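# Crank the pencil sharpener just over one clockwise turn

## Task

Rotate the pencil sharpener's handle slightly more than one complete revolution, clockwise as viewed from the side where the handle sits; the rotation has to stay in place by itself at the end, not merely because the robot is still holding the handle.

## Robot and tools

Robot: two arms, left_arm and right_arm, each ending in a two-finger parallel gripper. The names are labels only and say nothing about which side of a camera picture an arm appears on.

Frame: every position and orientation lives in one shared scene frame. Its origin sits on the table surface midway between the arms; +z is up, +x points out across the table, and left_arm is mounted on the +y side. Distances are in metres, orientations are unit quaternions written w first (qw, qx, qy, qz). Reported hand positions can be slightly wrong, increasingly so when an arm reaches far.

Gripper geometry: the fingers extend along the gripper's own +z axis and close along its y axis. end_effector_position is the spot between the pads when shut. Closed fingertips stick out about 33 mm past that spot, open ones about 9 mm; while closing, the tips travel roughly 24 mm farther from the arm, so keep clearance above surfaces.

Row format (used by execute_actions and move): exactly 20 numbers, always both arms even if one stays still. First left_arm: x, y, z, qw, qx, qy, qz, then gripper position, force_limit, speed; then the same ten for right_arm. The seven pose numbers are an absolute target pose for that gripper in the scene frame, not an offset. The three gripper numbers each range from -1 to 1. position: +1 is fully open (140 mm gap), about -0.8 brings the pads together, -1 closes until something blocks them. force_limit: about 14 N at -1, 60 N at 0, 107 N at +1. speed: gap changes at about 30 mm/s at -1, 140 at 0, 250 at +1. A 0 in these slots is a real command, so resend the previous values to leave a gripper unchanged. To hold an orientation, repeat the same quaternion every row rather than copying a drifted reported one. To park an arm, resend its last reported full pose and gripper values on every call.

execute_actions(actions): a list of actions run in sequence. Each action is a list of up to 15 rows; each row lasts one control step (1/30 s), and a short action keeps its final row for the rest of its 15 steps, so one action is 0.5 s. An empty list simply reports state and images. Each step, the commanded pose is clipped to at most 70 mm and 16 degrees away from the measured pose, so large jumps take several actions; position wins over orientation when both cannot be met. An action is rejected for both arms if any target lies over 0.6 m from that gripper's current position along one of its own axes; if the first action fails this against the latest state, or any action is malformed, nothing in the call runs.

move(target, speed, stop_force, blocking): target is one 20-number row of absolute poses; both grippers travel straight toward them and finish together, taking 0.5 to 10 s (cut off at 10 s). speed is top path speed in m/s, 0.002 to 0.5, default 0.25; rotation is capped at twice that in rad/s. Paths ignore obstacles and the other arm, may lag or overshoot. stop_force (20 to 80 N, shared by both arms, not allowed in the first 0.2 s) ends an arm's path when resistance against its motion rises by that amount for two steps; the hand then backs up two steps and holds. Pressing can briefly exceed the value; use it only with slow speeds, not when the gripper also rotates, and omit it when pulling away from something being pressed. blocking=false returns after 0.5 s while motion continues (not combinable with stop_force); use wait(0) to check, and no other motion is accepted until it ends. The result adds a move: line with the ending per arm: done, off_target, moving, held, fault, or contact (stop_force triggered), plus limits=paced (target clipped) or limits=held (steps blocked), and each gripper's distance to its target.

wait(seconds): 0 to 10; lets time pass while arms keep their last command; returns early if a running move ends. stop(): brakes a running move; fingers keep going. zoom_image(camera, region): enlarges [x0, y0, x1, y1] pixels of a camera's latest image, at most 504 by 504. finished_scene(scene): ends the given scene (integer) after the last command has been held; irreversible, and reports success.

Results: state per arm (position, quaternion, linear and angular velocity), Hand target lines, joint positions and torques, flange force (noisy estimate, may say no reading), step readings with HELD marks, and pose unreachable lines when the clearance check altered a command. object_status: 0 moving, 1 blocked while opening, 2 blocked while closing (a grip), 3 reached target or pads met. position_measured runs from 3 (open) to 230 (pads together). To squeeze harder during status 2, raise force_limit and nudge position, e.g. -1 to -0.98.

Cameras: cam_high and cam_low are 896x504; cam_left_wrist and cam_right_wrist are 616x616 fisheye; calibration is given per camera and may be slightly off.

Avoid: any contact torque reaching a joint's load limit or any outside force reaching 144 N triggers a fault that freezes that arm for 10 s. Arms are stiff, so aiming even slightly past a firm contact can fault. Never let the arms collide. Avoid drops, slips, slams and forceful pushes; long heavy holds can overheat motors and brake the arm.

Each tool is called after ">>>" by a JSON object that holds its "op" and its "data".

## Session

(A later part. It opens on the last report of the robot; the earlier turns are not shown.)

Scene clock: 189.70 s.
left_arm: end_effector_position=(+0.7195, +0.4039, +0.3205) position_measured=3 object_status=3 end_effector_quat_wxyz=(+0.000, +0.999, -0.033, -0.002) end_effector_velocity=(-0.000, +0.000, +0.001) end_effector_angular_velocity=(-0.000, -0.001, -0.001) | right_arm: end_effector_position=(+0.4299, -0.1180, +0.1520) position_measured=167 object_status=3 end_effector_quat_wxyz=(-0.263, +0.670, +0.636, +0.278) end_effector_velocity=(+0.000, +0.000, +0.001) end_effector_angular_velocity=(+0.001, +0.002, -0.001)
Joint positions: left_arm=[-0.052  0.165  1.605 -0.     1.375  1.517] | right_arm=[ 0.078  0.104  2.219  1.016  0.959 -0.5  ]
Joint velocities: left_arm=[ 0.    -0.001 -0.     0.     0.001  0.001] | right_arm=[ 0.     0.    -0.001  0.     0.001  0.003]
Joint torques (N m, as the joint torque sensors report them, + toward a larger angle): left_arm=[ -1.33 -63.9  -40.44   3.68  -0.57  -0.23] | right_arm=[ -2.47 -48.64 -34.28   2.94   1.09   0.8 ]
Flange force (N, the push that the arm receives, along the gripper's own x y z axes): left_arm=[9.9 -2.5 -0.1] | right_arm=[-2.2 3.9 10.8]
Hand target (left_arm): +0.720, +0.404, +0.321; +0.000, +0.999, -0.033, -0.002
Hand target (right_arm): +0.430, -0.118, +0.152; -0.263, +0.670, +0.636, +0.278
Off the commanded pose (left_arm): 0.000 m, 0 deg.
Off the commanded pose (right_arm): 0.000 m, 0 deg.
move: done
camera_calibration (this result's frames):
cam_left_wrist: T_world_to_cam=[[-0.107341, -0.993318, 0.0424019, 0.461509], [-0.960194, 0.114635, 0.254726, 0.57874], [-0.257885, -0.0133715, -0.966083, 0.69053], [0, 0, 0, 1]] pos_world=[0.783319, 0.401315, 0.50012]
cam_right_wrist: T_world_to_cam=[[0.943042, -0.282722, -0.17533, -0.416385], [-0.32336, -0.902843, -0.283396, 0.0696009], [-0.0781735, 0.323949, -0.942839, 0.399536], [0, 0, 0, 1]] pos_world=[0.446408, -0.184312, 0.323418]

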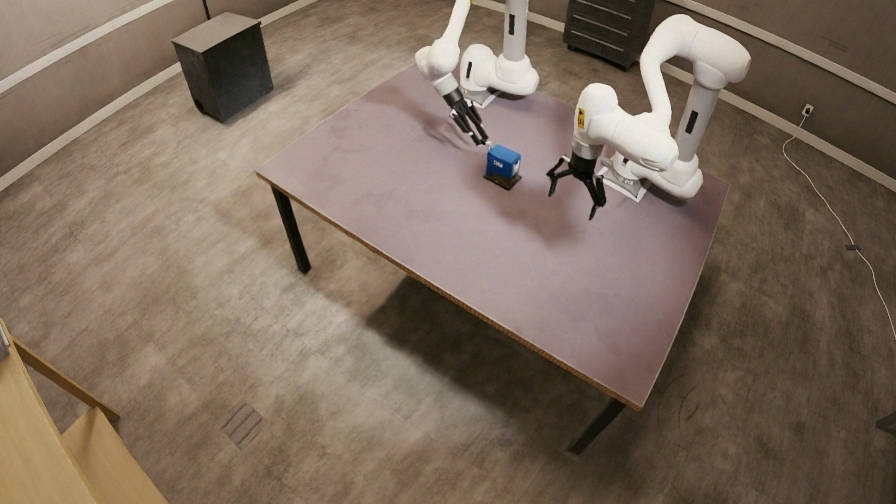

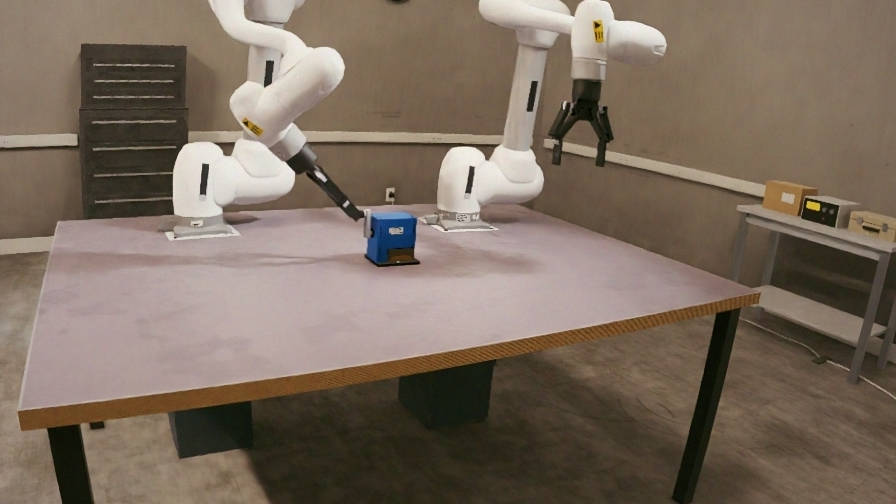

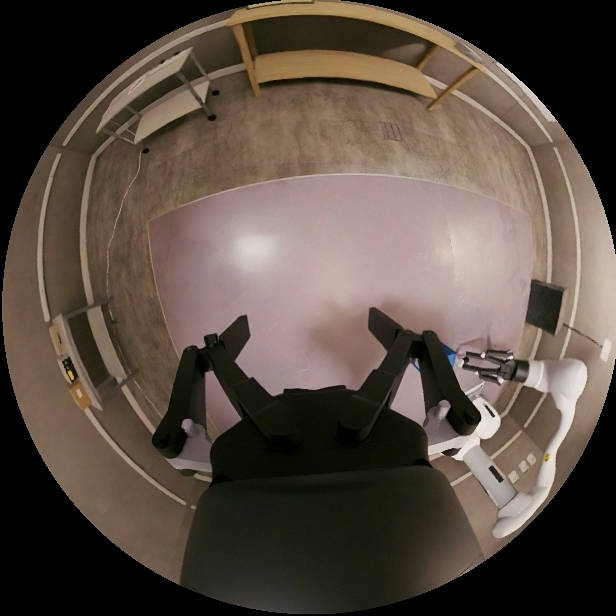

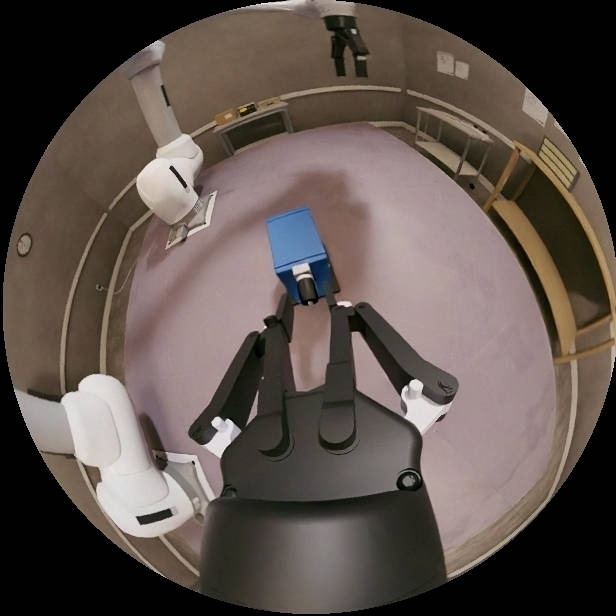

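>>> {"op": "move", "data": {"target": [0.7195,0.4039,0.3205,0,0.999,-0.033,-0.002,1,0,0,0.4305,-0.113,0.150,-0.2634,0.6702,0.6360,0.2776,-0.3,0,0], "speed": 0.05}}

>>> {"op": "execute_actions", "data": {"actions": [[[0.7195,0.4039,0.3205,0,0.999,-0.033,-0.002,1,0,0,0.4305,-0.113,0.150,-0.2634,0.6702,0.6360,0.2776,-1,-1,-0.6]]]}}

Scene clock: 203.93 s.
left_arm: end_effector_position=(+0.7195, +0.4039, +0.3205) position_measured=3 object_status=3 end_effector_quat_wxyz=(+0.000, +0.999, -0.033, -0.002) end_effector_velocity=(-0.000, -0.001, +0.001) end_effector_angular_velocity=(-0.001, -0.000, -0.001) | right_arm: end_effector_position=(+0.4305, -0.1130, +0.1500) position_measured=167 object_status=3 end_effector_quat_wxyz=(-0.263, +0.670, +0.636, +0.278) end_effector_velocity=(+0.001, +0.000, +0.001) end_effector_angular_velocity=(+0.001, -0.002, -0.000)
Joint positions: left_arm=[-0.052  0.165  1.605 -0.     1.375  1.517] | right_arm=[ 0.088  0.11   2.218  1.023  0.951 -0.499]
Joint velocities: left_arm=[-0.001 -0.001  0.    -0.001  0.     0.   ] | right_arm=[ 0.    -0.    -0.002  0.001 -0.    -0.   ]
Joint torques (N m, as the joint torque sensors report them, + toward a larger angle): left_arm=[  2.35 -62.4  -41.17   3.7   -0.48  -0.37] | right_arm=[ -3.97 -46.9  -33.07   2.83   1.05   0.72]
Flange force (N, the push that the arm receives, along the gripper's own x y z axes): left_arm=[6.4 3.2 1.0] | right_arm=[2.8 2.1 9.8]
Hand target (left_arm): +0.720, +0.404, +0.321; +0.000, +0.999, -0.033, -0.002
Hand target (right_arm): +0.430, -0.113, +0.150; -0.263, +0.670, +0.636, +0.278
Off the commanded pose (left_arm): 0.000 m, 0 deg.
Off the commanded pose (right_arm): 0.000 m, 0 deg.
move: done
camera_calibration (this result's frames):
cam_left_wrist: T_world_to_cam=[[-0.107341, -0.993318, 0.042402, 0.461509], [-0.960194, 0.114635, 0.254726, 0.57874], [-0.257885, -0.0133716, -0.966083, 0.69053], [0, 0, 0, 1]] pos_world=[0.783319, 0.401315, 0.50012]
cam_right_wrist: T_world_to_cam=[[0.943026, -0.282768, -0.175342, -0.415853], [-0.323401, -0.902849, -0.283329, 0.0737472], [-0.0781912, 0.323893, -0.942857, 0.396061], [0, 0, 0, 1]] pos_world=[0.446979, -0.179289, 0.321407]

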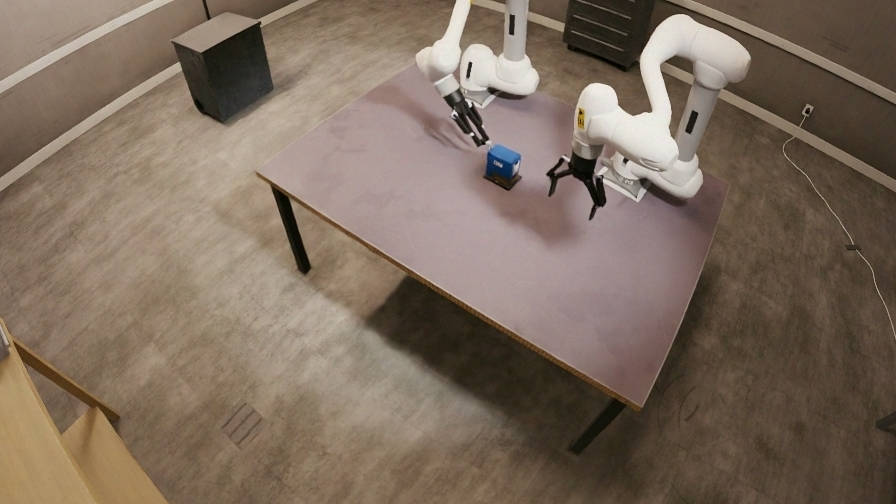

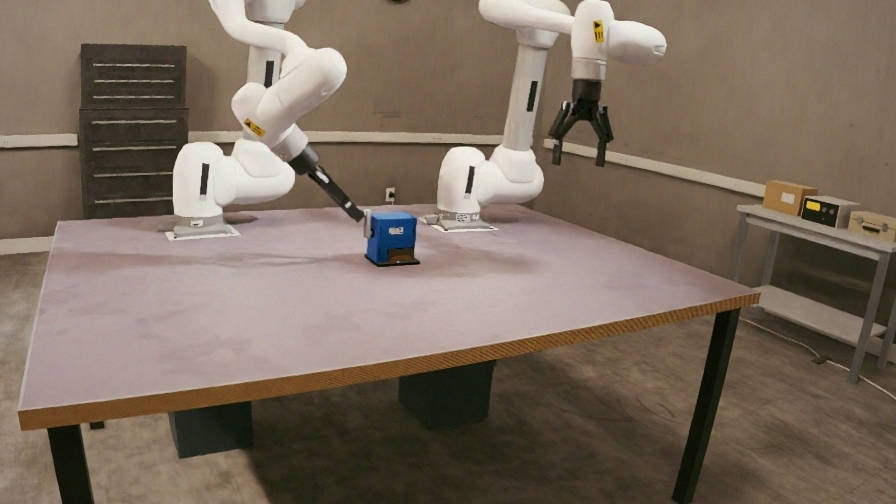

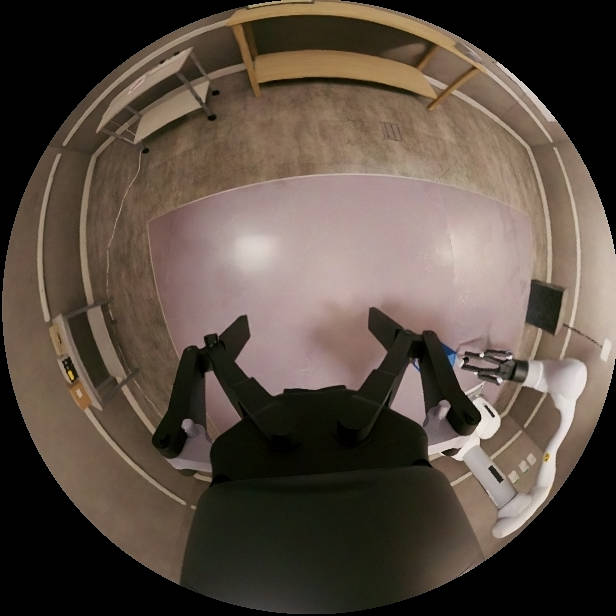

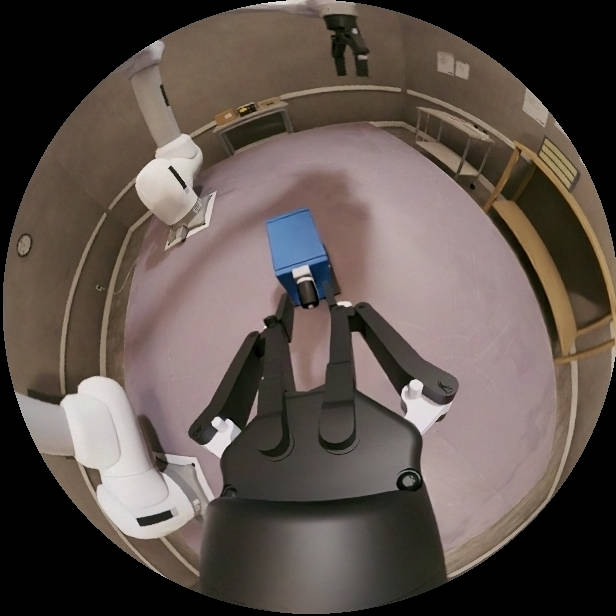

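Scene clock: 204.43 s.
left_arm: end_effector_position=(+0.7195, +0.4039, +0.3205) position_measured=3 object_status=3 end_effector_quat_wxyz=(+0.000, +0.999, -0.033, -0.002) end_effector_velocity=(+0.000, +0.000, +0.000) end_effector_angular_velocity=(+0.001, -0.001, +0.001) | right_arm: end_effector_position=(+0.4305, -0.1130, +0.1500) position_measured=198 object_status=2 end_effector_quat_wxyz=(-0.263, +0.670, +0.636, +0.278) end_effector_velocity=(+0.001, -0.000, +0.001) end_effector_angular_velocity=(-0.000, -0.001, +0.001)
Joint positions: left_arm=[-0.052  0.165  1.605 -0.     1.375  1.517] | right_arm=[ 0.088  0.11   2.218  1.023  0.95  -0.499]
Joint velocities: left_arm=[ 0.    -0.    -0.     0.001 -0.001 -0.001] | right_arm=[-0.     0.    -0.001 -0.001  0.001  0.   ]
Joint torques (N m, as the joint torque sensors report them, + toward a larger angle): left_arm=[  0.4  -61.09 -41.56   3.7   -0.35  -0.13] | right_arm=[ -2.16 -47.47 -32.93   3.15   0.71   0.88]
Flange force (N, the push that the arm receives, along the gripper's own x y z axes): left_arm=[3.6 0.3 1.3] | right_arm=[-0.5 3.9 7.0]
Hand target (left_arm): +0.720, +0.404, +0.321; +0.000, +0.999, -0.033, -0.002
Hand target (right_arm): +0.431, -0.113, +0.150; -0.263, +0.670, +0.636, +0.278
Off the commanded pose (left_arm): 0.000 m, 0 deg.
Off the commanded pose (right_arm): 0.000 m, 0 deg.
Step readings (end_effector_position):
0: left_arm (+0.7195, +0.4039, +0.3205) | right_arm (+0.4305, -0.1130, +0.1500)
1: left_arm (+0.7195, +0.4039, +0.3205) | right_arm (+0.4305, -0.1130, +0.1500)
2: left_arm (+0.7195, +0.4039, +0.3205) | right_arm (+0.4305, -0.1130, +0.1500)
4: left_arm (+0.7195, +0.4039, +0.3205) | right_arm (+0.4305, -0.1130, +0.1500)
8: left_arm (+0.7195, +0.4039, +0.3205) | right_arm (+0.4305, -0.1130, +0.1500)
15: end_effector_position above
camera_calibration (this result's frames):
cam_left_wrist: T_world_to_cam=[[-0.107341, -0.993318, 0.0424019, 0.461509], [-0.960194, 0.114635, 0.254726, 0.57874], [-0.257885, -0.0133715, -0.966083, 0.69053], [0, 0, 0, 1]] pos_world=[0.783319, 0.401315, 0.50012]
cam_right_wrist: T_world_to_cam=[[0.94302, -0.282817, -0.175294, -0.415902], [-0.323432, -0.90284, -0.283323, 0.073774], [-0.078134, 0.323875, -0.942868, 0.396045], [0, 0, 0, 1]] pos_world=[0.44701, -0.179287, 0.321415]

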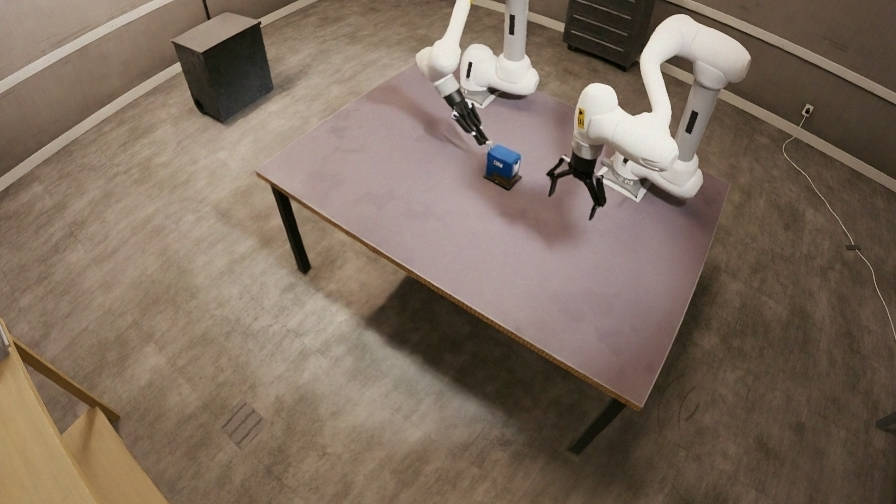

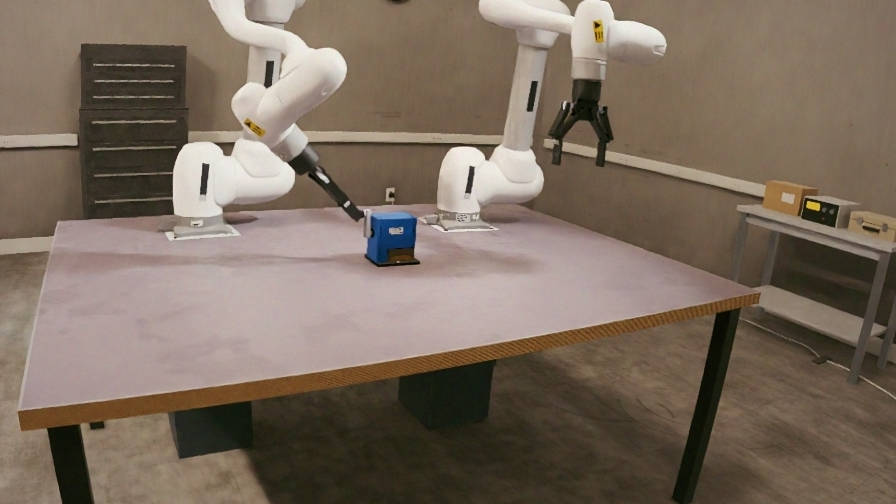

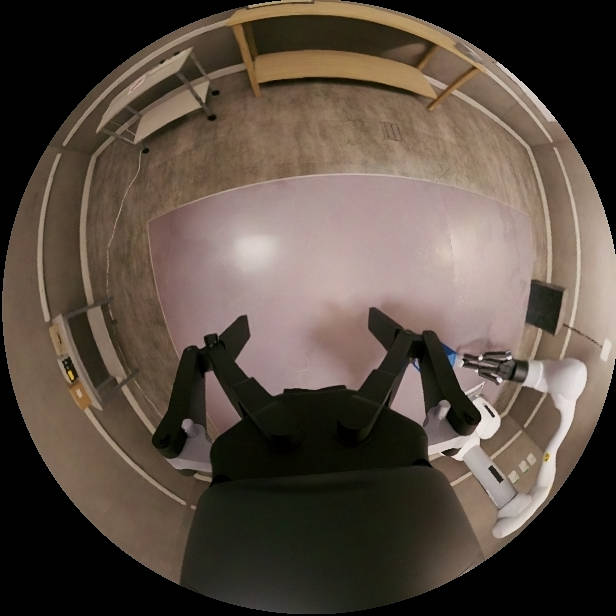

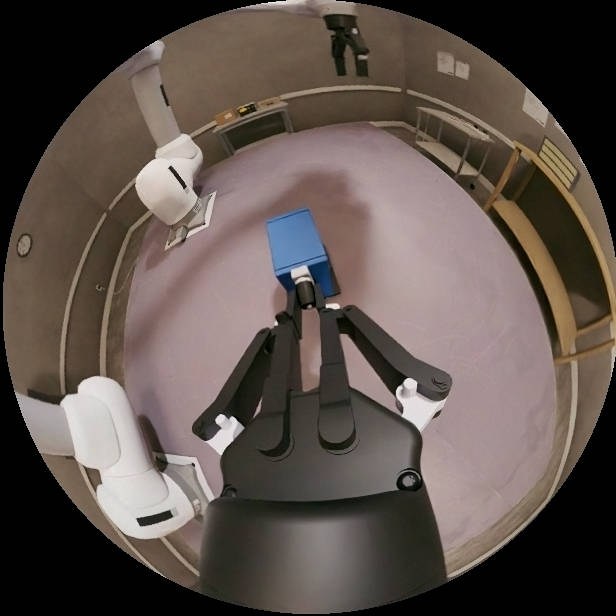

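>>> {"op": "zoom_image", "data": {"camera": "cam_right_wrist", "region": [260, 240, 360, 340]}}

>>> {"op": "zoom_image", "data": {"camera": "cam_low", "region": [330, 185, 420, 270]}}

Region (260, 240, 360, 340) of cam_right_wrist's 616x616 image, scaled by 5.040, with more detail than that image has.

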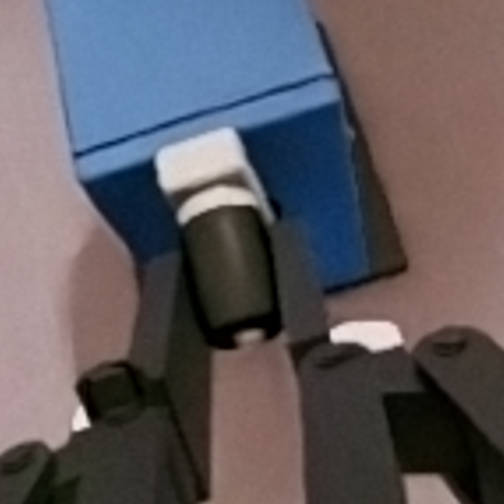

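Region (330, 185, 420, 270) of cam_low's 896x504 image, scaled by 5.600, with more detail than that image has.

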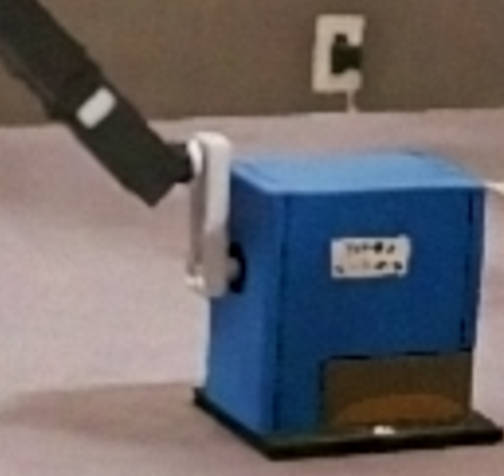

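>>> {"op": "execute_actions", "data": {"actions": [[[0.7195,0.4039,0.3205,0,0.999,-0.033,-0.002,1,0,0,0.4306,-0.1130,0.1500,-0.2634,0.6702,0.6360,0.2776,-1,-1,-0.6],[0.7195,0.4039,0.3205,0,0.999,-0.033,-0.002,1,0,0,0.4311,-0.1130,0.1500,-0.2634,0.6702,0.6360,0.2776,-1,-1,-0.6],[0.7195,0.4039,0.3205,0,0.999,-0.033,-0.002,1,0,0,0.4318,-0.1131,0.1500,-0.2634,0.6702,0.6360,0.2776,-1,-1,-0.6],[0.7195,0.4039,0.3205,0,0.999,-0.033,-0.002,1,0,0,0.4327,-0.1131,0.14995,-0.2634,0.6702,0.6360,0.2776,-1,-1,-0.6],[0.7195,0.4039,0.3205,0,0.999,-0.033,-0.002,1,0,0,0.4339,-0.1132,0.1499,-0.2634,0.6702,0.6360,0.2776,-1,-1,-0.6],[0.7195,0.4039,0.3205,0,0.999,-0.033,-0.002,1,0,0,0.4352,-0.1132,0.1498,-0.2634,0.6702,0.6360,0.2776,-1,-1,-0.6],[0.7195,0.4039,0.3205,0,0.999,-0.033,-0.002,1,0,0,0.4367,-0.1133,0.1496,-0.2634,0.6702,0.6360,0.2776,-1,-1,-0.6],[0.7195,0.4039,0.3205,0,0.999,-0.033,-0.002,1,0,0,0.4384,-0.1134,0.1494,-0.2634,0.6702,0.6360,0.2776,-1,-1,-0.6],[0.7195,0.4039,0.3205,0,0.999,-0.033,-0.002,1,0,0,0.4402,-0.1135,0.1491,-0.2634,0.6702,0.6360,0.2776,-1,-1,-0.6],[0.7195,0.4039,0.3205,0,0.999,-0.033,-0.002,1,0,0,0.4422,-0.1136,0.1487,-0.2634,0.6702,0.6360,0.2776,-1,-1,-0.6],[0.7195,0.4039,0.3205,0,0.999,-0.033,-0.002,1,0,0,0.4442,-0.1137,0.1482,-0.2634,0.6702,0.6360,0.2776,-1,-1,-0.6],[0.7195,0.4039,0.3205,0,0.999,-0.033,-0.002,1,0,0,0.4462,-0.1138,0.1476,-0.2634,0.6702,0.6360,0.2776,-1,-1,-0.6],[0.7195,0.4039,0.3205,0,0.999,-0.033,-0.002,1,0,0,0.4483,-0.1139,0.1469,-0.2634,0.6702,0.6360,0.2776,-1,-1,-0.6],[0.7195,0.4039,0.3205,0,0.999,-0.033,-0.002,1,0,0,0.4504,-0.1140,0.1460,-0.2634,0.6702,0.6360,0.2776,-1,-1,-0.6],[0.7195,0.4039,0.3205,0,0.999,-0.033,-0.002,1,0,0,0.4525,-0.1141,0.1451,-0.2634,0.6702,0.6360,0.2776,-1,-1,-0.6]],[[0.7195,0.4039,0.3205,0,0.999,-0.033,-0.002,1,0,0,0.4545,-0.1142,0.1441,-0.2634,0.6702,0.6360,0.2776,-1,-1,-0.6],[0.7195,0.4039,0.3205,0,0.999,-0.033,-0.002,1,0,0,0.4565,-0.1143,0.1430,-0.2634,0.6702,0.6360,0.2776,-1,-1,-0.6],[0.7195,0.4039,0.3205,0,0.999,-0.033,-0.002,1,0,0,0.4584,-0.1144,0.1419,-0.2634,0.6702,0.6360,0.2776,-1,-1,-0.6],[0.7195,0.4039,0.3205,0,0.999,-0.033,-0.002,1,0,0,0.4601,-0.1145,0.1407,-0.2634,0.6702,0.6360,0.2776,-1,-1,-0.6],[0.7195,0.4039,0.3205,0,0.999,-0.033,-0.002,1,0,0,0.4618,-0.1146,0.1395,-0.2634,0.6702,0.6360,0.2776,-1,-1,-0.6],[0.7195,0.4039,0.3205,0,0.999,-0.033,-0.002,1,0,0,0.4634,-0.1147,0.1383,-0.2634,0.6702,0.6360,0.2776,-1,-1,-0.6],[0.7195,0.4039,0.3205,0,0.999,-0.033,-0.002,1,0,0,0.4648,-0.1148,0.1371,-0.2634,0.6702,0.6360,0.2776,-1,-1,-0.6],[0.7195,0.4039,0.3205,0,0.999,-0.033,-0.002,1,0,0,0.4660,-0.1148,0.1360,-0.2634,0.6702,0.6360,0.2776,-1,-1,-0.6],[0.7195,0.4039,0.3205,0,0.999,-0.033,-0.002,1,0,0,0.4671,-0.1149,0.1349,-0.2634,0.6702,0.6360,0.2776,-1,-1,-0.6],[0.7195,0.4039,0.3205,0,0.999,-0.033,-0.002,1,0,0,0.4681,-0.1150,0.1339,-0.2634,0.6702,0.6360,0.2776,-1,-1,-0.6],[0.7195,0.4039,0.3205,0,0.999,-0.033,-0.002,1,0,0,0.4689,-0.1150,0.1331,-0.2634,0.6702,0.6360,0.2776,-1,-1,-0.6],[0.7195,0.4039,0.3205,0,0.999,-0.033,-0.002,1,0,0,0.4695,-0.1150,0.1324,-0.2634,0.6702,0.6360,0.2776,-1,-1,-0.6],[0.7195,0.4039,0.3205,0,0.999,-0.033,-0.002,1,0,0,0.4700,-0.1150,0.1319,-0.2634,0.6702,0.6360,0.2776,-1,-1,-0.6],[0.7195,0.4039,0.3205,0,0.999,-0.033,-0.002,1,0,0,0.4702,-0.1151,0.1315,-0.2634,0.6702,0.6360,0.2776,-1,-1,-0.6],[0.7195,0.4039,0.3205,0,0.999,-0.033,-0.002,1,0,0,0.4703,-0.1151,0.1314,-0.2634,0.6702,0.6360,0.2776,-1,-1,-0.6]]]}}

Scene clock: 246.23 s.
left_arm: end_effector_position=(+0.7195, +0.4039, +0.3205) position_measured=3 object_status=3 end_effector_quat_wxyz=(+0.000, +0.999, -0.033, -0.002) end_effector_velocity=(+0.000, +0.000, +0.001) end_effector_angular_velocity=(+0.000, -0.003, +0.001) | right_arm: end_effector_position=(+0.4701, -0.1150, +0.1318) position_measured=198 object_status=2 end_effector_quat_wxyz=(-0.263, +0.670, +0.636, +0.278) end_effector_velocity=(+0.008, -0.001, -0.010) end_effector_angular_velocity=(+0.001, -0.001, -0.001)
Joint positions: left_arm=[-0.052  0.165  1.605 -0.     1.375  1.517] | right_arm=[ 0.074  0.19   2.165  1.033  0.945 -0.534]
Joint velocities: left_arm=[-0.    -0.001  0.     0.001 -0.001 -0.001] | right_arm=[-0.004  0.023 -0.005  0.011 -0.007 -0.021]
Joint torques (N m, as the joint torque sensors report them, + toward a larger angle): left_arm=[ -0.57 -62.64 -40.69   3.82  -0.64  -0.2 ] | right_arm=[  2.22 -49.01 -15.82  -3.37   2.53   0.62]
Flange force (N, the push that the arm receives, along the gripper's own x y z axes): left_arm=[7.7 -1.3 -0.1] | right_arm=[12.1 18.5 -0.8]
Flange force at the end of the 1st action (N, along the gripper's axes at the end of the call): left_arm=[5.0 -0.7 0.8] | right_arm=[5.6 6.8 5.5]
Hand target (left_arm): +0.720, +0.404, +0.321; +0.000, +0.999, -0.033, -0.002
Hand target (right_arm): +0.470, -0.115, +0.131; -0.263, +0.670, +0.636, +0.278
Off the commanded pose (left_arm): 0.000 m, 0 deg.
Off the commanded pose (right_arm): 0.000 m, 0 deg.
Step readings (end_effector_position; steps 1 to 15: 1st action; 16 to 30: 2nd action):
0: left_arm (+0.7195, +0.4039, +0.3205) | right_arm (+0.4305, -0.1130, +0.1500)
1: left_arm (+0.7195, +0.4039, +0.3205) | right_arm (+0.4305, -0.1130, +0.1500)
2: left_arm (+0.7195, +0.4039, +0.3205) | right_arm (+0.4305, -0.1130, +0.1499)
4: left_arm (+0.7195, +0.4039, +0.3205) | right_arm (+0.4312, -0.1130, +0.1498)
8: left_arm (+0.7195, +0.4039, +0.3205) | right_arm (+0.4358, -0.1132, +0.1497)
15: left_arm (+0.7195, +0.4039, +0.3205) | right_arm (+0.4490, -0.1139, +0.1466)
16: left_arm (+0.7195, +0.4039, +0.3205) | right_arm (+0.4511, -0.1140, +0.1457)
17: left_arm (+0.7195, +0.4039, +0.3205) | right_arm (+0.4530, -0.1141, +0.1449)
19: left_arm (+0.7195, +0.4039, +0.3205) | right_arm (+0.4571, -0.1143, +0.1427)
23: left_arm (+0.7195, +0.4039, +0.3205) | right_arm (+0.4639, -0.1147, +0.1379)
30: end_effector_position above
camera_calibration (this result's frames):
cam_left_wrist: T_world_to_cam=[[-0.107341, -0.993318, 0.0424019, 0.461509], [-0.960194, 0.114635, 0.254726, 0.57874], [-0.257885, -0.0133715, -0.966083, 0.690529], [0, 0, 0, 1]] pos_world=[0.783319, 0.401315, 0.50012]
cam_right_wrist: T_world_to_cam=[[0.943017, -0.282813, -0.175317, -0.456976], [-0.323435, -0.902842, -0.283312, 0.0795678], [-0.0781595, 0.323872, -0.942867, 0.382604], [0, 0, 0, 1]] pos_world=[0.486575, -0.181316, 0.303171]

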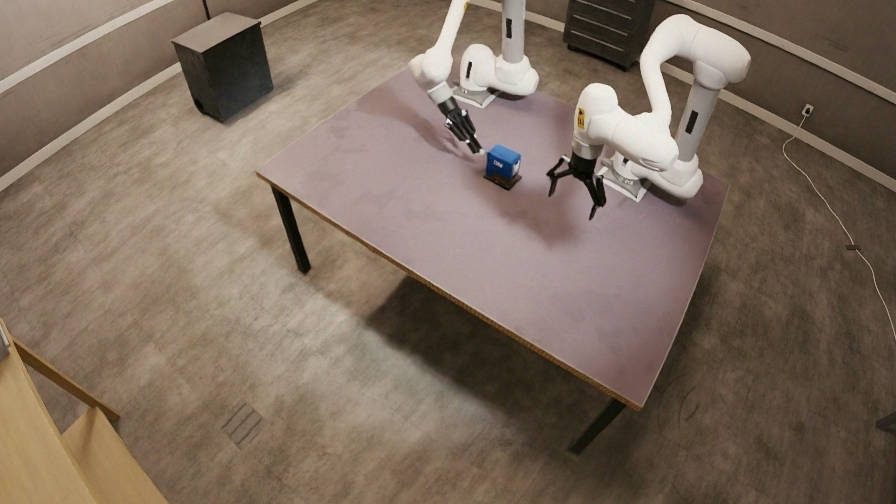

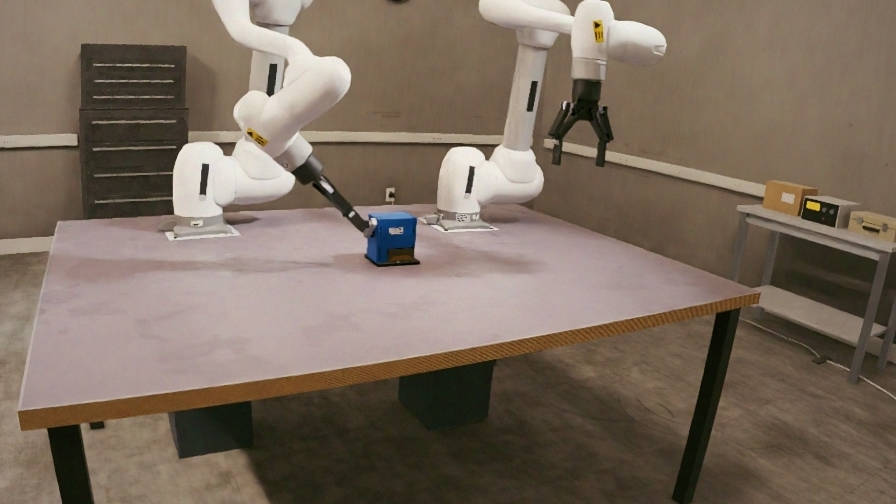

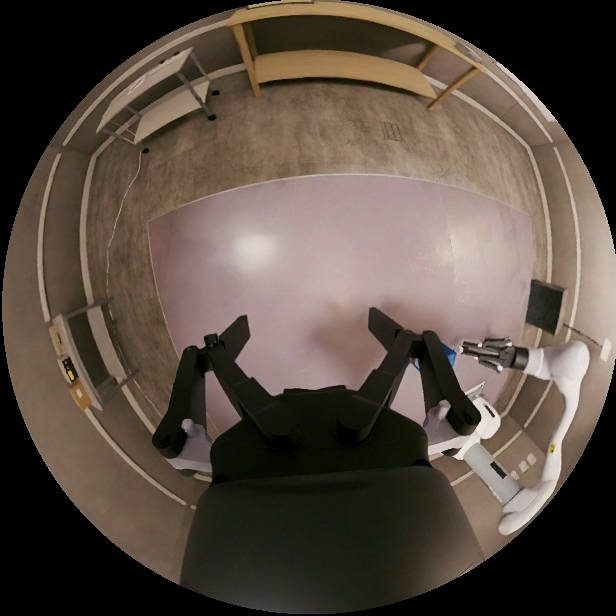

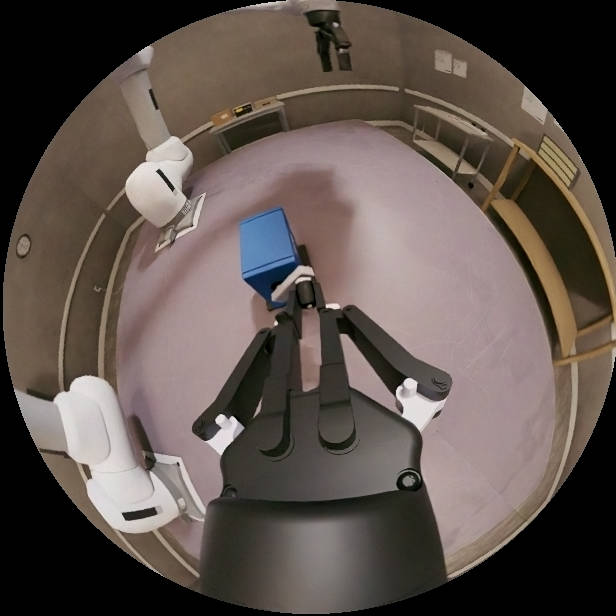

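>>> {"op": "wait", "data": {"seconds": 0}}

>>> {"op": "zoom_image", "data": {"camera": "cam_right_wrist", "region": [230, 200, 360, 330]}}

>>> {"op": "zoom_image", "data": {"camera": "cam_low", "region": [330, 185, 430, 275]}}

Scene clock: 252.17 s.
left_arm: end_effector_position=(+0.7195, +0.4039, +0.3205) position_measured=3 object_status=3 end_effector_quat_wxyz=(+0.000, +0.999, -0.033, -0.002) end_effector_velocity=(+0.000, -0.001, -0.001) end_effector_angular_velocity=(-0.000, +0.001, -0.000) | right_arm: end_effector_position=(+0.4703, -0.1151, +0.1314) position_measured=198 object_status=2 end_effector_quat_wxyz=(-0.263, +0.670, +0.636, +0.278) end_effector_velocity=(-0.001, -0.001, -0.001) end_effector_angular_velocity=(-0.001, +0.001, +0.000)
Joint positions: left_arm=[-0.052  0.165  1.605 -0.     1.375  1.517] | right_arm=[ 0.074  0.19   2.165  1.034  0.945 -0.535]
Joint velocities: left_arm=[-0.001  0.001 -0.    -0.001  0.    -0.   ] | right_arm=[-0.    -0.     0.002 -0.001 -0.001 -0.   ]
Joint torques (N m, as the joint torque sensors report them, + toward a larger angle): left_arm=[ -1.65 -62.83 -40.82   3.7   -0.37  -0.37] | right_arm=[  0.11 -46.41 -15.96  -3.35   2.97   0.85]
Flange force (N, the push that the arm receives, along the gripper's own x y z axes): left_arm=[8.9 -2.8 1.3] | right_arm=[13.4 17.7 2.5]
Hand target (left_arm): +0.720, +0.404, +0.321; +0.000, +0.999, -0.033, -0.002
Hand target (right_arm): +0.470, -0.115, +0.131; -0.263, +0.670, +0.636, +0.278
Off the commanded pose (left_arm): 0.000 m, 0 deg.
Off the commanded pose (right_arm): 0.000 m, 0 deg.
camera_calibration (this result's frames):
cam_left_wrist: T_world_to_cam=[[-0.107341, -0.993318, 0.0424019, 0.461509], [-0.960194, 0.114635, 0.254726, 0.57874], [-0.257885, -0.0133715, -0.966083, 0.69053], [0, 0, 0, 1]] pos_world=[0.783319, 0.401315, 0.50012]
cam_right_wrist: T_world_to_cam=[[0.943025, -0.282747, -0.175377, -0.45722], [-0.32339, -0.902869, -0.28328, 0.0794686], [-0.0782458, 0.323856, -0.942865, 0.38233], [0, 0, 0, 1]] pos_world=[0.486785, -0.181348, 0.302812]

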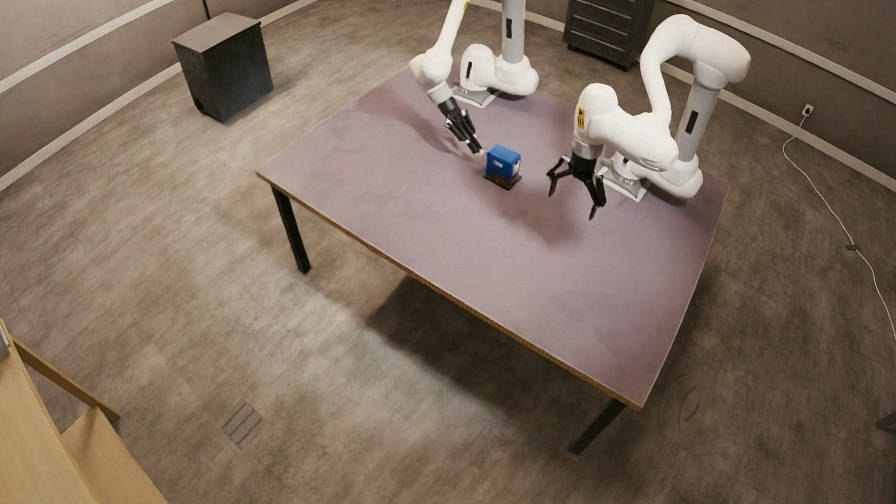

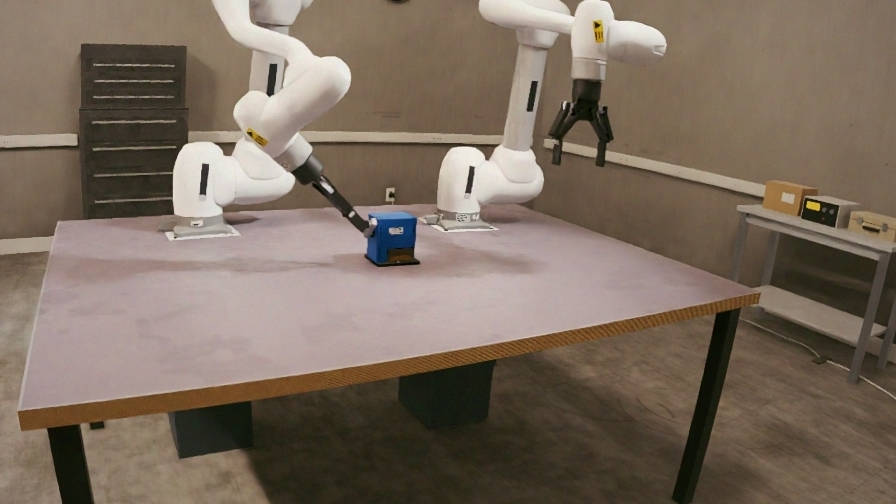

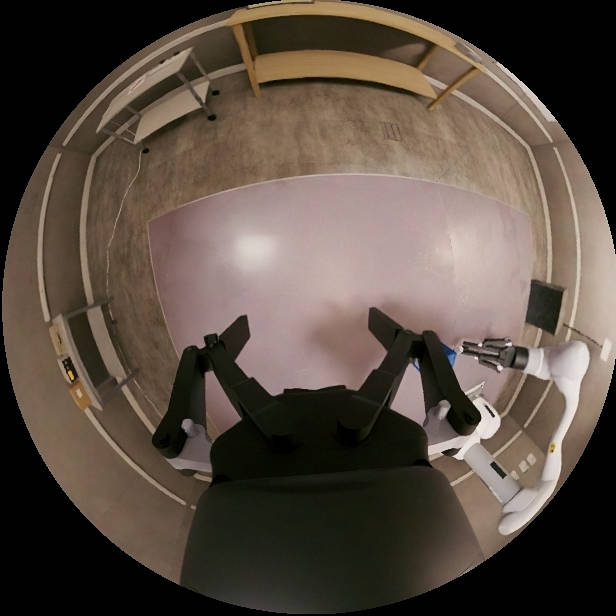

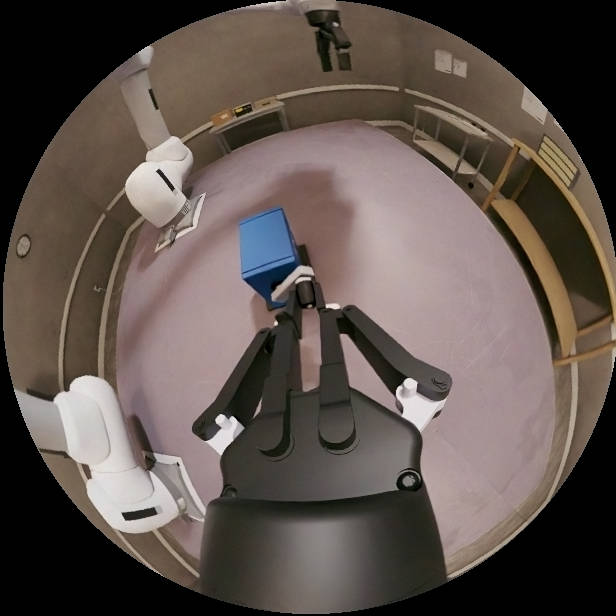

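Region (230, 200, 360, 330) of cam_right_wrist's 616x616 image, scaled by 3.877, with more detail than that image has.

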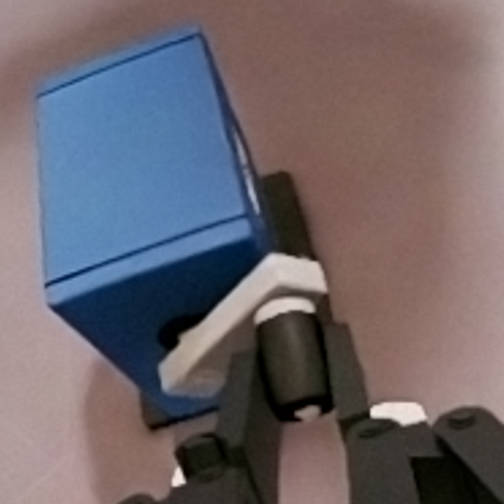

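Region (330, 185, 430, 275) of cam_low's 896x504 image, scaled by 5.040, with more detail than that image has; it fills the top 454 rows of this view, and the rest is white.

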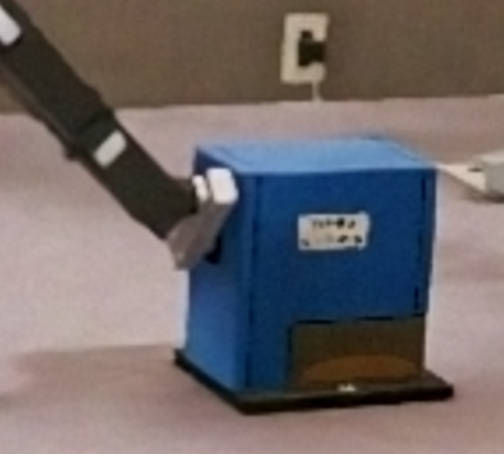

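>>> {"op": "execute_actions", "data": {"actions": [[[0.7195,0.4039,0.3205,0,0.999,-0.033,-0.002,1,0,0,0.4706,-0.1151,0.1316,-0.2634,0.6702,0.6360,0.2776,-1,-1,-0.6],[0.7195,0.4039,0.3205,0,0.999,-0.033,-0.002,1,0,0,0.4709,-0.1151,0.1319,-0.2634,0.6702,0.6360,0.2776,-1,-1,-0.6],[0.7195,0.4039,0.3205,0,0.999,-0.033,-0.002,1,0,0,0.4712,-0.1151,0.1321,-0.2634,0.6702,0.6360,0.2776,-1,-1,-0.6],[0.7195,0.4039,0.3205,0,0.999,-0.033,-0.002,1,0,0,0.4715,-0.1151,0.1324,-0.2634,0.6702,0.6360,0.2776,-1,-1,-0.6]]]}}

Scene clock: 267.20 s.
left_arm: end_effector_position=(+0.7195, +0.4039, +0.3205) position_measured=3 object_status=3 end_effector_quat_wxyz=(+0.000, +0.999, -0.033, -0.002) end_effector_velocity=(-0.000, +0.000, +0.000) end_effector_angular_velocity=(+0.001, +0.000, -0.001) | right_arm: end_effector_position=(+0.4714, -0.1151, +0.1323) position_measured=198 object_status=2 end_effector_quat_wxyz=(-0.263, +0.670, +0.636, +0.277) end_effector_velocity=(-0.000, -0.000, +0.000) end_effector_angular_velocity=(+0.001, +0.001, -0.000)
Joint positions: left_arm=[-0.052  0.165  1.605 -0.     1.375  1.517] | right_arm=[ 0.073  0.191  2.162  1.032  0.947 -0.532]
Joint velocities: left_arm=[-0.    -0.     0.     0.001  0.     0.   ] | right_arm=[-0.     0.    -0.    -0.     0.001  0.001]
Joint torques (N m, as the joint torque sensors report them, + toward a larger angle): left_arm=[  0.13 -61.95 -40.49   3.74  -0.52  -0.3 ] | right_arm=[ -9.6  -58.14 -34.67   1.97  -0.74   0.98]
Flange force (N, the push that the arm receives, along the gripper's own x y z axes): left_arm=[7.3 -0.2 -0.1] | right_arm=[4.3 1.3 20.3]
Hand target (left_arm): +0.720, +0.404, +0.321; +0.000, +0.999, -0.033, -0.002
Hand target (right_arm): +0.472, -0.115, +0.132; -0.263, +0.670, +0.636, +0.278
Off the commanded pose (left_arm): 0.000 m, 0 deg.
Off the commanded pose (right_arm): 0.000 m, 0 deg.
Step readings (end_effector_position):
0: left_arm (+0.7195, +0.4039, +0.3205) | right_arm (+0.4703, -0.1151, +0.1314)
1: left_arm (+0.7195, +0.4039, +0.3205) | right_arm (+0.4703, -0.1151, +0.1314)
2: left_arm (+0.7195, +0.4039, +0.3205) | right_arm (+0.4703, -0.1151, +0.1314)
4: left_arm (+0.7195, +0.4039, +0.3205) | right_arm (+0.4708, -0.1152, +0.1317)
8: left_arm (+0.7195, +0.4039, +0.3205) | right_arm (+0.4712, -0.1151, +0.1321)
15: end_effector_position above
camera_calibration (this result's frames):
cam_left_wrist: T_world_to_cam=[[-0.107341, -0.993318, 0.0424018, 0.461509], [-0.960194, 0.114635, 0.254726, 0.57874], [-0.257885, -0.0133714, -0.966083, 0.690529], [0, 0, 0, 1]] pos_world=[0.783319, 0.401315, 0.50012]
cam_right_wrist: T_world_to_cam=[[0.943056, -0.282586, -0.175471, -0.45809], [-0.323251, -0.902973, -0.283104, 0.0799155], [-0.0784442, 0.323704, -0.942901, 0.383331], [0, 0, 0, 1]] pos_world=[0.487908, -0.181374, 0.303686]

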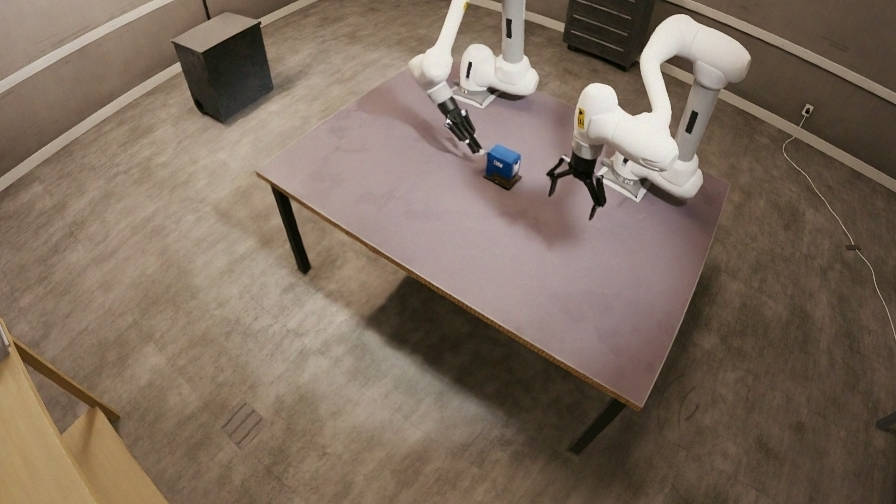

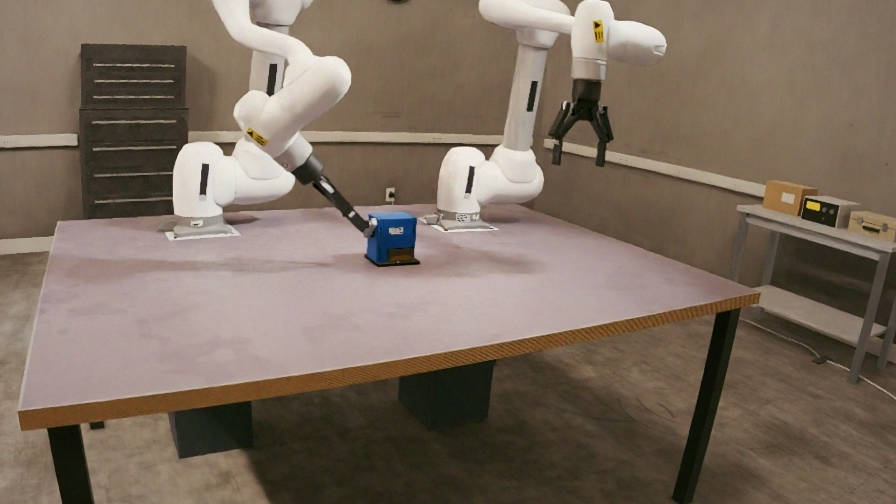

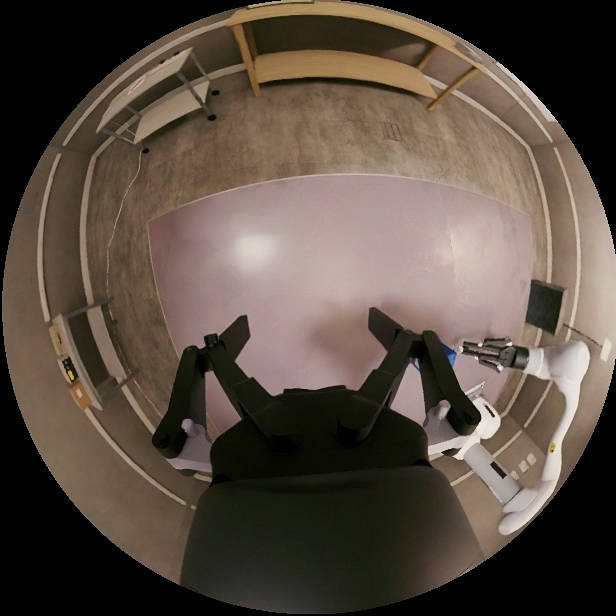

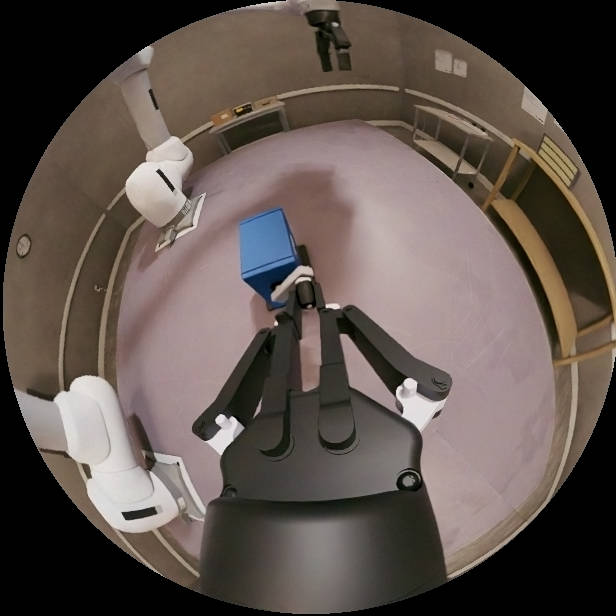

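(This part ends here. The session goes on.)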